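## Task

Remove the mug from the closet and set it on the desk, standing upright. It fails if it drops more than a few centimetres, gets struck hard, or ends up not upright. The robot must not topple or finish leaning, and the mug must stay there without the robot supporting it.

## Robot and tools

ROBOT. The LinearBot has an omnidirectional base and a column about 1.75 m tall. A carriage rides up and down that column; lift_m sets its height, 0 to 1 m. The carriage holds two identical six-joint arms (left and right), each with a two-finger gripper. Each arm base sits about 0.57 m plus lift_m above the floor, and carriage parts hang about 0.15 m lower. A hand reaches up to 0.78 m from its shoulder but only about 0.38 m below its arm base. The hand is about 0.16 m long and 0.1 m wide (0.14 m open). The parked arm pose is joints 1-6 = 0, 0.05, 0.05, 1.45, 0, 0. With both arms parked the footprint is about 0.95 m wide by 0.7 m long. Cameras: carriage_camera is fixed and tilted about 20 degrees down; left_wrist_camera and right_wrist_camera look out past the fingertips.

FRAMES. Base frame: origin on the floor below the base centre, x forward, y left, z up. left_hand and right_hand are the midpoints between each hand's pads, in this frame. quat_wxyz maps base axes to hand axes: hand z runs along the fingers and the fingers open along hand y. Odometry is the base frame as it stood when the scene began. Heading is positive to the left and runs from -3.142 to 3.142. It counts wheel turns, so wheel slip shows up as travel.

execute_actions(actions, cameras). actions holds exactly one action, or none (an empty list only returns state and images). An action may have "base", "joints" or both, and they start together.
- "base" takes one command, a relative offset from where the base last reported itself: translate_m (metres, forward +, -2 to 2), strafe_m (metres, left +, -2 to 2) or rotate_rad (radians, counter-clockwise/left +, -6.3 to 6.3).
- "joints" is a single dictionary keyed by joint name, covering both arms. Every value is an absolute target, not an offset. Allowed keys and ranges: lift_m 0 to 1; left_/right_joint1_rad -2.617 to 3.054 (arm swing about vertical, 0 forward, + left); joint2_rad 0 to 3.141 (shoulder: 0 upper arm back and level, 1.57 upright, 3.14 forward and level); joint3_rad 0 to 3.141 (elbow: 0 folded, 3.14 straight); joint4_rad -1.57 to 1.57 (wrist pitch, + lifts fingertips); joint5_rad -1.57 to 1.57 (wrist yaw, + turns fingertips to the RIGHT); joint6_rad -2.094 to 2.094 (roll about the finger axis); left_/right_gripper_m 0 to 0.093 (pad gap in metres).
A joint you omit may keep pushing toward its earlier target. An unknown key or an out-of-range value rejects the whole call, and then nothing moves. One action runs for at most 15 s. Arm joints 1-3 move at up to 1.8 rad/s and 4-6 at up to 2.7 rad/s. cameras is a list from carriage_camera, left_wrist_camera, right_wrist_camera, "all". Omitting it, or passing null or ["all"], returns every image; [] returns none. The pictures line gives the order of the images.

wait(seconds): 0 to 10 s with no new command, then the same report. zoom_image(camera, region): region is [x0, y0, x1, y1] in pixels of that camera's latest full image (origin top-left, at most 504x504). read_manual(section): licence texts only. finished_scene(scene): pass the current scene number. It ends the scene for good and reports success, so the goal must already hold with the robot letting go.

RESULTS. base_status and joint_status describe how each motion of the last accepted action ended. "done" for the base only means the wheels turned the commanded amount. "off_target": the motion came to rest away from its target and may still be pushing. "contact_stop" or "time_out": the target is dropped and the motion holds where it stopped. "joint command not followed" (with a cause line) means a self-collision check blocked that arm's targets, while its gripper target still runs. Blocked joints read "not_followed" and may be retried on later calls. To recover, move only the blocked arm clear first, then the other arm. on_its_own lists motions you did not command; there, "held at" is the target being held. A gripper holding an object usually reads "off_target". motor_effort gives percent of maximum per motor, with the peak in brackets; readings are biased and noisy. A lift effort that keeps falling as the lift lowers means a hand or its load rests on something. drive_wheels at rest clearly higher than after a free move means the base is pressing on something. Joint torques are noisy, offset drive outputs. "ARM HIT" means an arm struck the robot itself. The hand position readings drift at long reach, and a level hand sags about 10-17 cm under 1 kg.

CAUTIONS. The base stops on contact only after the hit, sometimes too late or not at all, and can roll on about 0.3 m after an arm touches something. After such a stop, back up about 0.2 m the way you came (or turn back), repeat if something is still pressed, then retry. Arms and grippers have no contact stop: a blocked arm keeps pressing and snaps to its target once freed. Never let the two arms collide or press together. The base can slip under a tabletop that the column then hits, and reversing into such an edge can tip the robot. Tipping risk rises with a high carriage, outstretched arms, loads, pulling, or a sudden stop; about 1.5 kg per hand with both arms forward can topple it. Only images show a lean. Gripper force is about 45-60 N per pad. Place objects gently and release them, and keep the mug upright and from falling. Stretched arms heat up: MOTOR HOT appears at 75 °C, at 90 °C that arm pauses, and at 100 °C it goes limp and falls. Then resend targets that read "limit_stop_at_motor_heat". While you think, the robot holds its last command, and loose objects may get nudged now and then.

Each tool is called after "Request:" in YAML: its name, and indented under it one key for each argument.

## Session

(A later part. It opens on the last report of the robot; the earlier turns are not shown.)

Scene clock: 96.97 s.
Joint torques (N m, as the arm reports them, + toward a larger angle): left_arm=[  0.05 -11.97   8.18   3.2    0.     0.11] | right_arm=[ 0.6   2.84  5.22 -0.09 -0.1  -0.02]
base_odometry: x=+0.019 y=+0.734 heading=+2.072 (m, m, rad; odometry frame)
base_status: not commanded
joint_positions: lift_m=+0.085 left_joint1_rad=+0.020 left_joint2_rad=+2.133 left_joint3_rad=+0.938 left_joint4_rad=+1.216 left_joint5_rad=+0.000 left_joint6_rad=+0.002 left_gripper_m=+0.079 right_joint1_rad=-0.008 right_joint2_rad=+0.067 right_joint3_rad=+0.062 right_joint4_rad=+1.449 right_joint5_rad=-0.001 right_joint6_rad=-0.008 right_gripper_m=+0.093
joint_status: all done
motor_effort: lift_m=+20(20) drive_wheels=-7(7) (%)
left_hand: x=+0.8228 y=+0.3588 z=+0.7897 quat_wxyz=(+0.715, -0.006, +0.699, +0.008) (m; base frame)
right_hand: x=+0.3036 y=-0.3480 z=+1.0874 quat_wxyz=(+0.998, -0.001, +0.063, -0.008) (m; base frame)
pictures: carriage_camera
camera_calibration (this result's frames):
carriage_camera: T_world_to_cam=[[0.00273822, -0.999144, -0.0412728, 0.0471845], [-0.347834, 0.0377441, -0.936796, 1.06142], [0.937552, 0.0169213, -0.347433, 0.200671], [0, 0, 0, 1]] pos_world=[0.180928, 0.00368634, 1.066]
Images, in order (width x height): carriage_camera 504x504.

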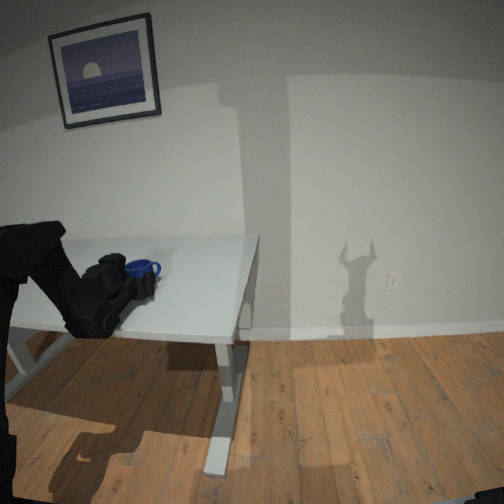

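Mug is resting (q4 unloaded). Release and back away.

Request:
execute_actions:
  actions:
    - {"joints":{"left_gripper_m":0.093,"left_joint4_rad":1.22}}
  cameras: ["left_wrist_camera"]

Request:
execute_actions:
  actions:
    - {"base":{"translate_m":-0.1}}
  cameras: ["left_wrist_camera","carriage_camera"]

Scene clock: 97.90 s.
Joint torques (N m, as the arm reports them, + toward a larger angle): left_arm=[  0.03 -12.01   7.7    2.83   0.     0.11] | right_arm=[ 0.54  2.82  5.19 -0.08 -0.08  0.02]
base_odometry: x=+0.019 y=+0.734 heading=+2.072 (m, m, rad; odometry frame)
base_status: not commanded
joint_positions: lift_m=+0.085 left_joint1_rad=+0.020 left_joint2_rad=+2.133 left_joint3_rad=+0.945 left_joint4_rad=+1.217 left_joint5_rad=+0.000 left_joint6_rad=+0.002 left_gripper_m=+0.093 right_joint1_rad=-0.008 right_joint2_rad=+0.067 right_joint3_rad=+0.062 right_joint4_rad=+1.449 right_joint5_rad=-0.001 right_joint6_rad=-0.008 right_gripper_m=+0.093
joint_status: all done
motor_effort: lift_m=+20(20) drive_wheels=+7(7) (%)
left_hand: x=+0.8242 y=+0.3588 z=+0.7927 quat_wxyz=(+0.717, -0.006, +0.697, +0.008) (m; base frame)
right_hand: x=+0.3036 y=-0.3480 z=+1.0874 quat_wxyz=(+0.998, -0.001, +0.063, -0.008) (m; base frame)
pictures: left_wrist_camera
camera_calibration (this result's frames):
left_wrist_camera: T_world_to_cam=[[-0.0182062, -0.999833, -0.00173747, 0.37231], [-0.53132, 0.011147, -0.847098, 1.11339], [0.846975, -0.0144993, -0.531434, -0.146594], [0, 0, 0, 1]] pos_world=[0.722507, 0.357712, 0.865894]
Images, in order (width x height): left_wrist_camera 504x504.

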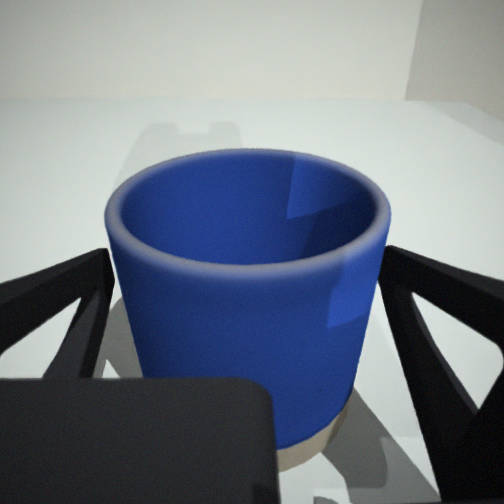

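Scene clock: 99.53 s.
Joint torques (N m, as the arm reports them, + toward a larger angle): left_arm=[  0.01 -11.98   7.62   2.74   0.     0.11] | right_arm=[ 0.53  2.83  5.21 -0.08 -0.08 -0.01]
base_odometry: x=+0.067 y=+0.646 heading=+2.073 (m, m, rad; odometry frame)
base_status: done
joint_positions: lift_m=+0.085 left_joint1_rad=+0.020 left_joint2_rad=+2.133 left_joint3_rad=+0.946 left_joint4_rad=+1.225 left_joint5_rad=+0.000 left_joint6_rad=+0.002 left_gripper_m=+0.093 right_joint1_rad=-0.008 right_joint2_rad=+0.067 right_joint3_rad=+0.062 right_joint4_rad=+1.448 right_joint5_rad=-0.001 right_joint6_rad=-0.008 right_gripper_m=+0.093
joint_status: not commanded
motor_effort: lift_m=+20(20) drive_wheels=-7(12) (%)
left_hand: x=+0.8243 y=+0.3588 z=+0.7948 quat_wxyz=(+0.720, -0.006, +0.694, +0.008) (m; base frame)
right_hand: x=+0.3037 y=-0.3480 z=+1.0874 quat_wxyz=(+0.998, -0.001, +0.064, -0.008) (m; base frame)
pictures: carriage_camera, left_wrist_camera
camera_calibration (this result's frames):
carriage_camera: T_world_to_cam=[[0.00273822, -0.999144, -0.0412728, 0.0471845], [-0.347834, 0.0377441, -0.936796, 1.06142], [0.937552, 0.0169213, -0.347433, 0.200671], [0, 0, 0, 1]] pos_world=[0.180928, 0.00368634, 1.066]
left_wrist_camera: T_world_to_cam=[[-0.018191, -0.999832, -0.00204077, 0.372546], [-0.524518, 0.0112808, -0.851324, 1.11291], [0.851205, -0.0144161, -0.524636, -0.154484], [0, 0, 0, 1]] pos_world=[0.722015, 0.357702, 0.867158]
Images, in order (width x height): carriage_camera 504x504, left_wrist_camera 504x504.

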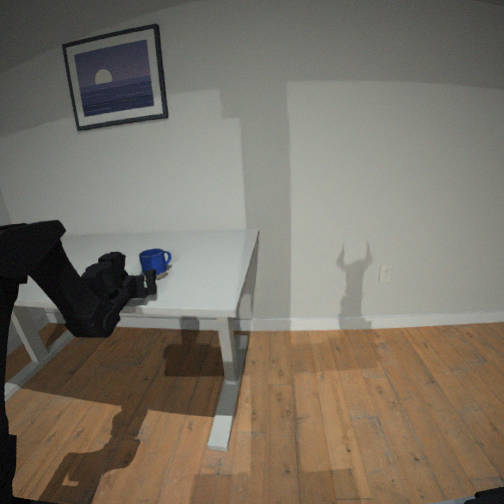

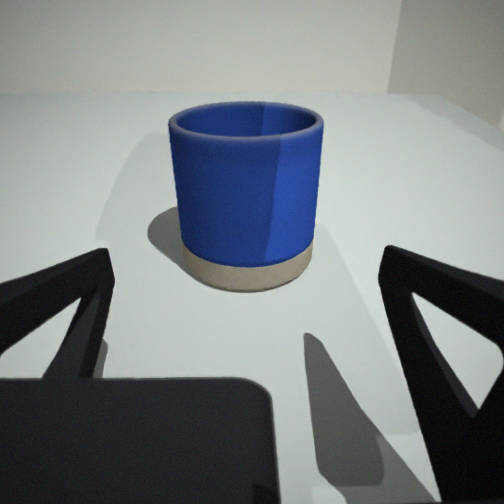

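Request:
finished_scene:
  scene: 2

The scene is finished: the task was done.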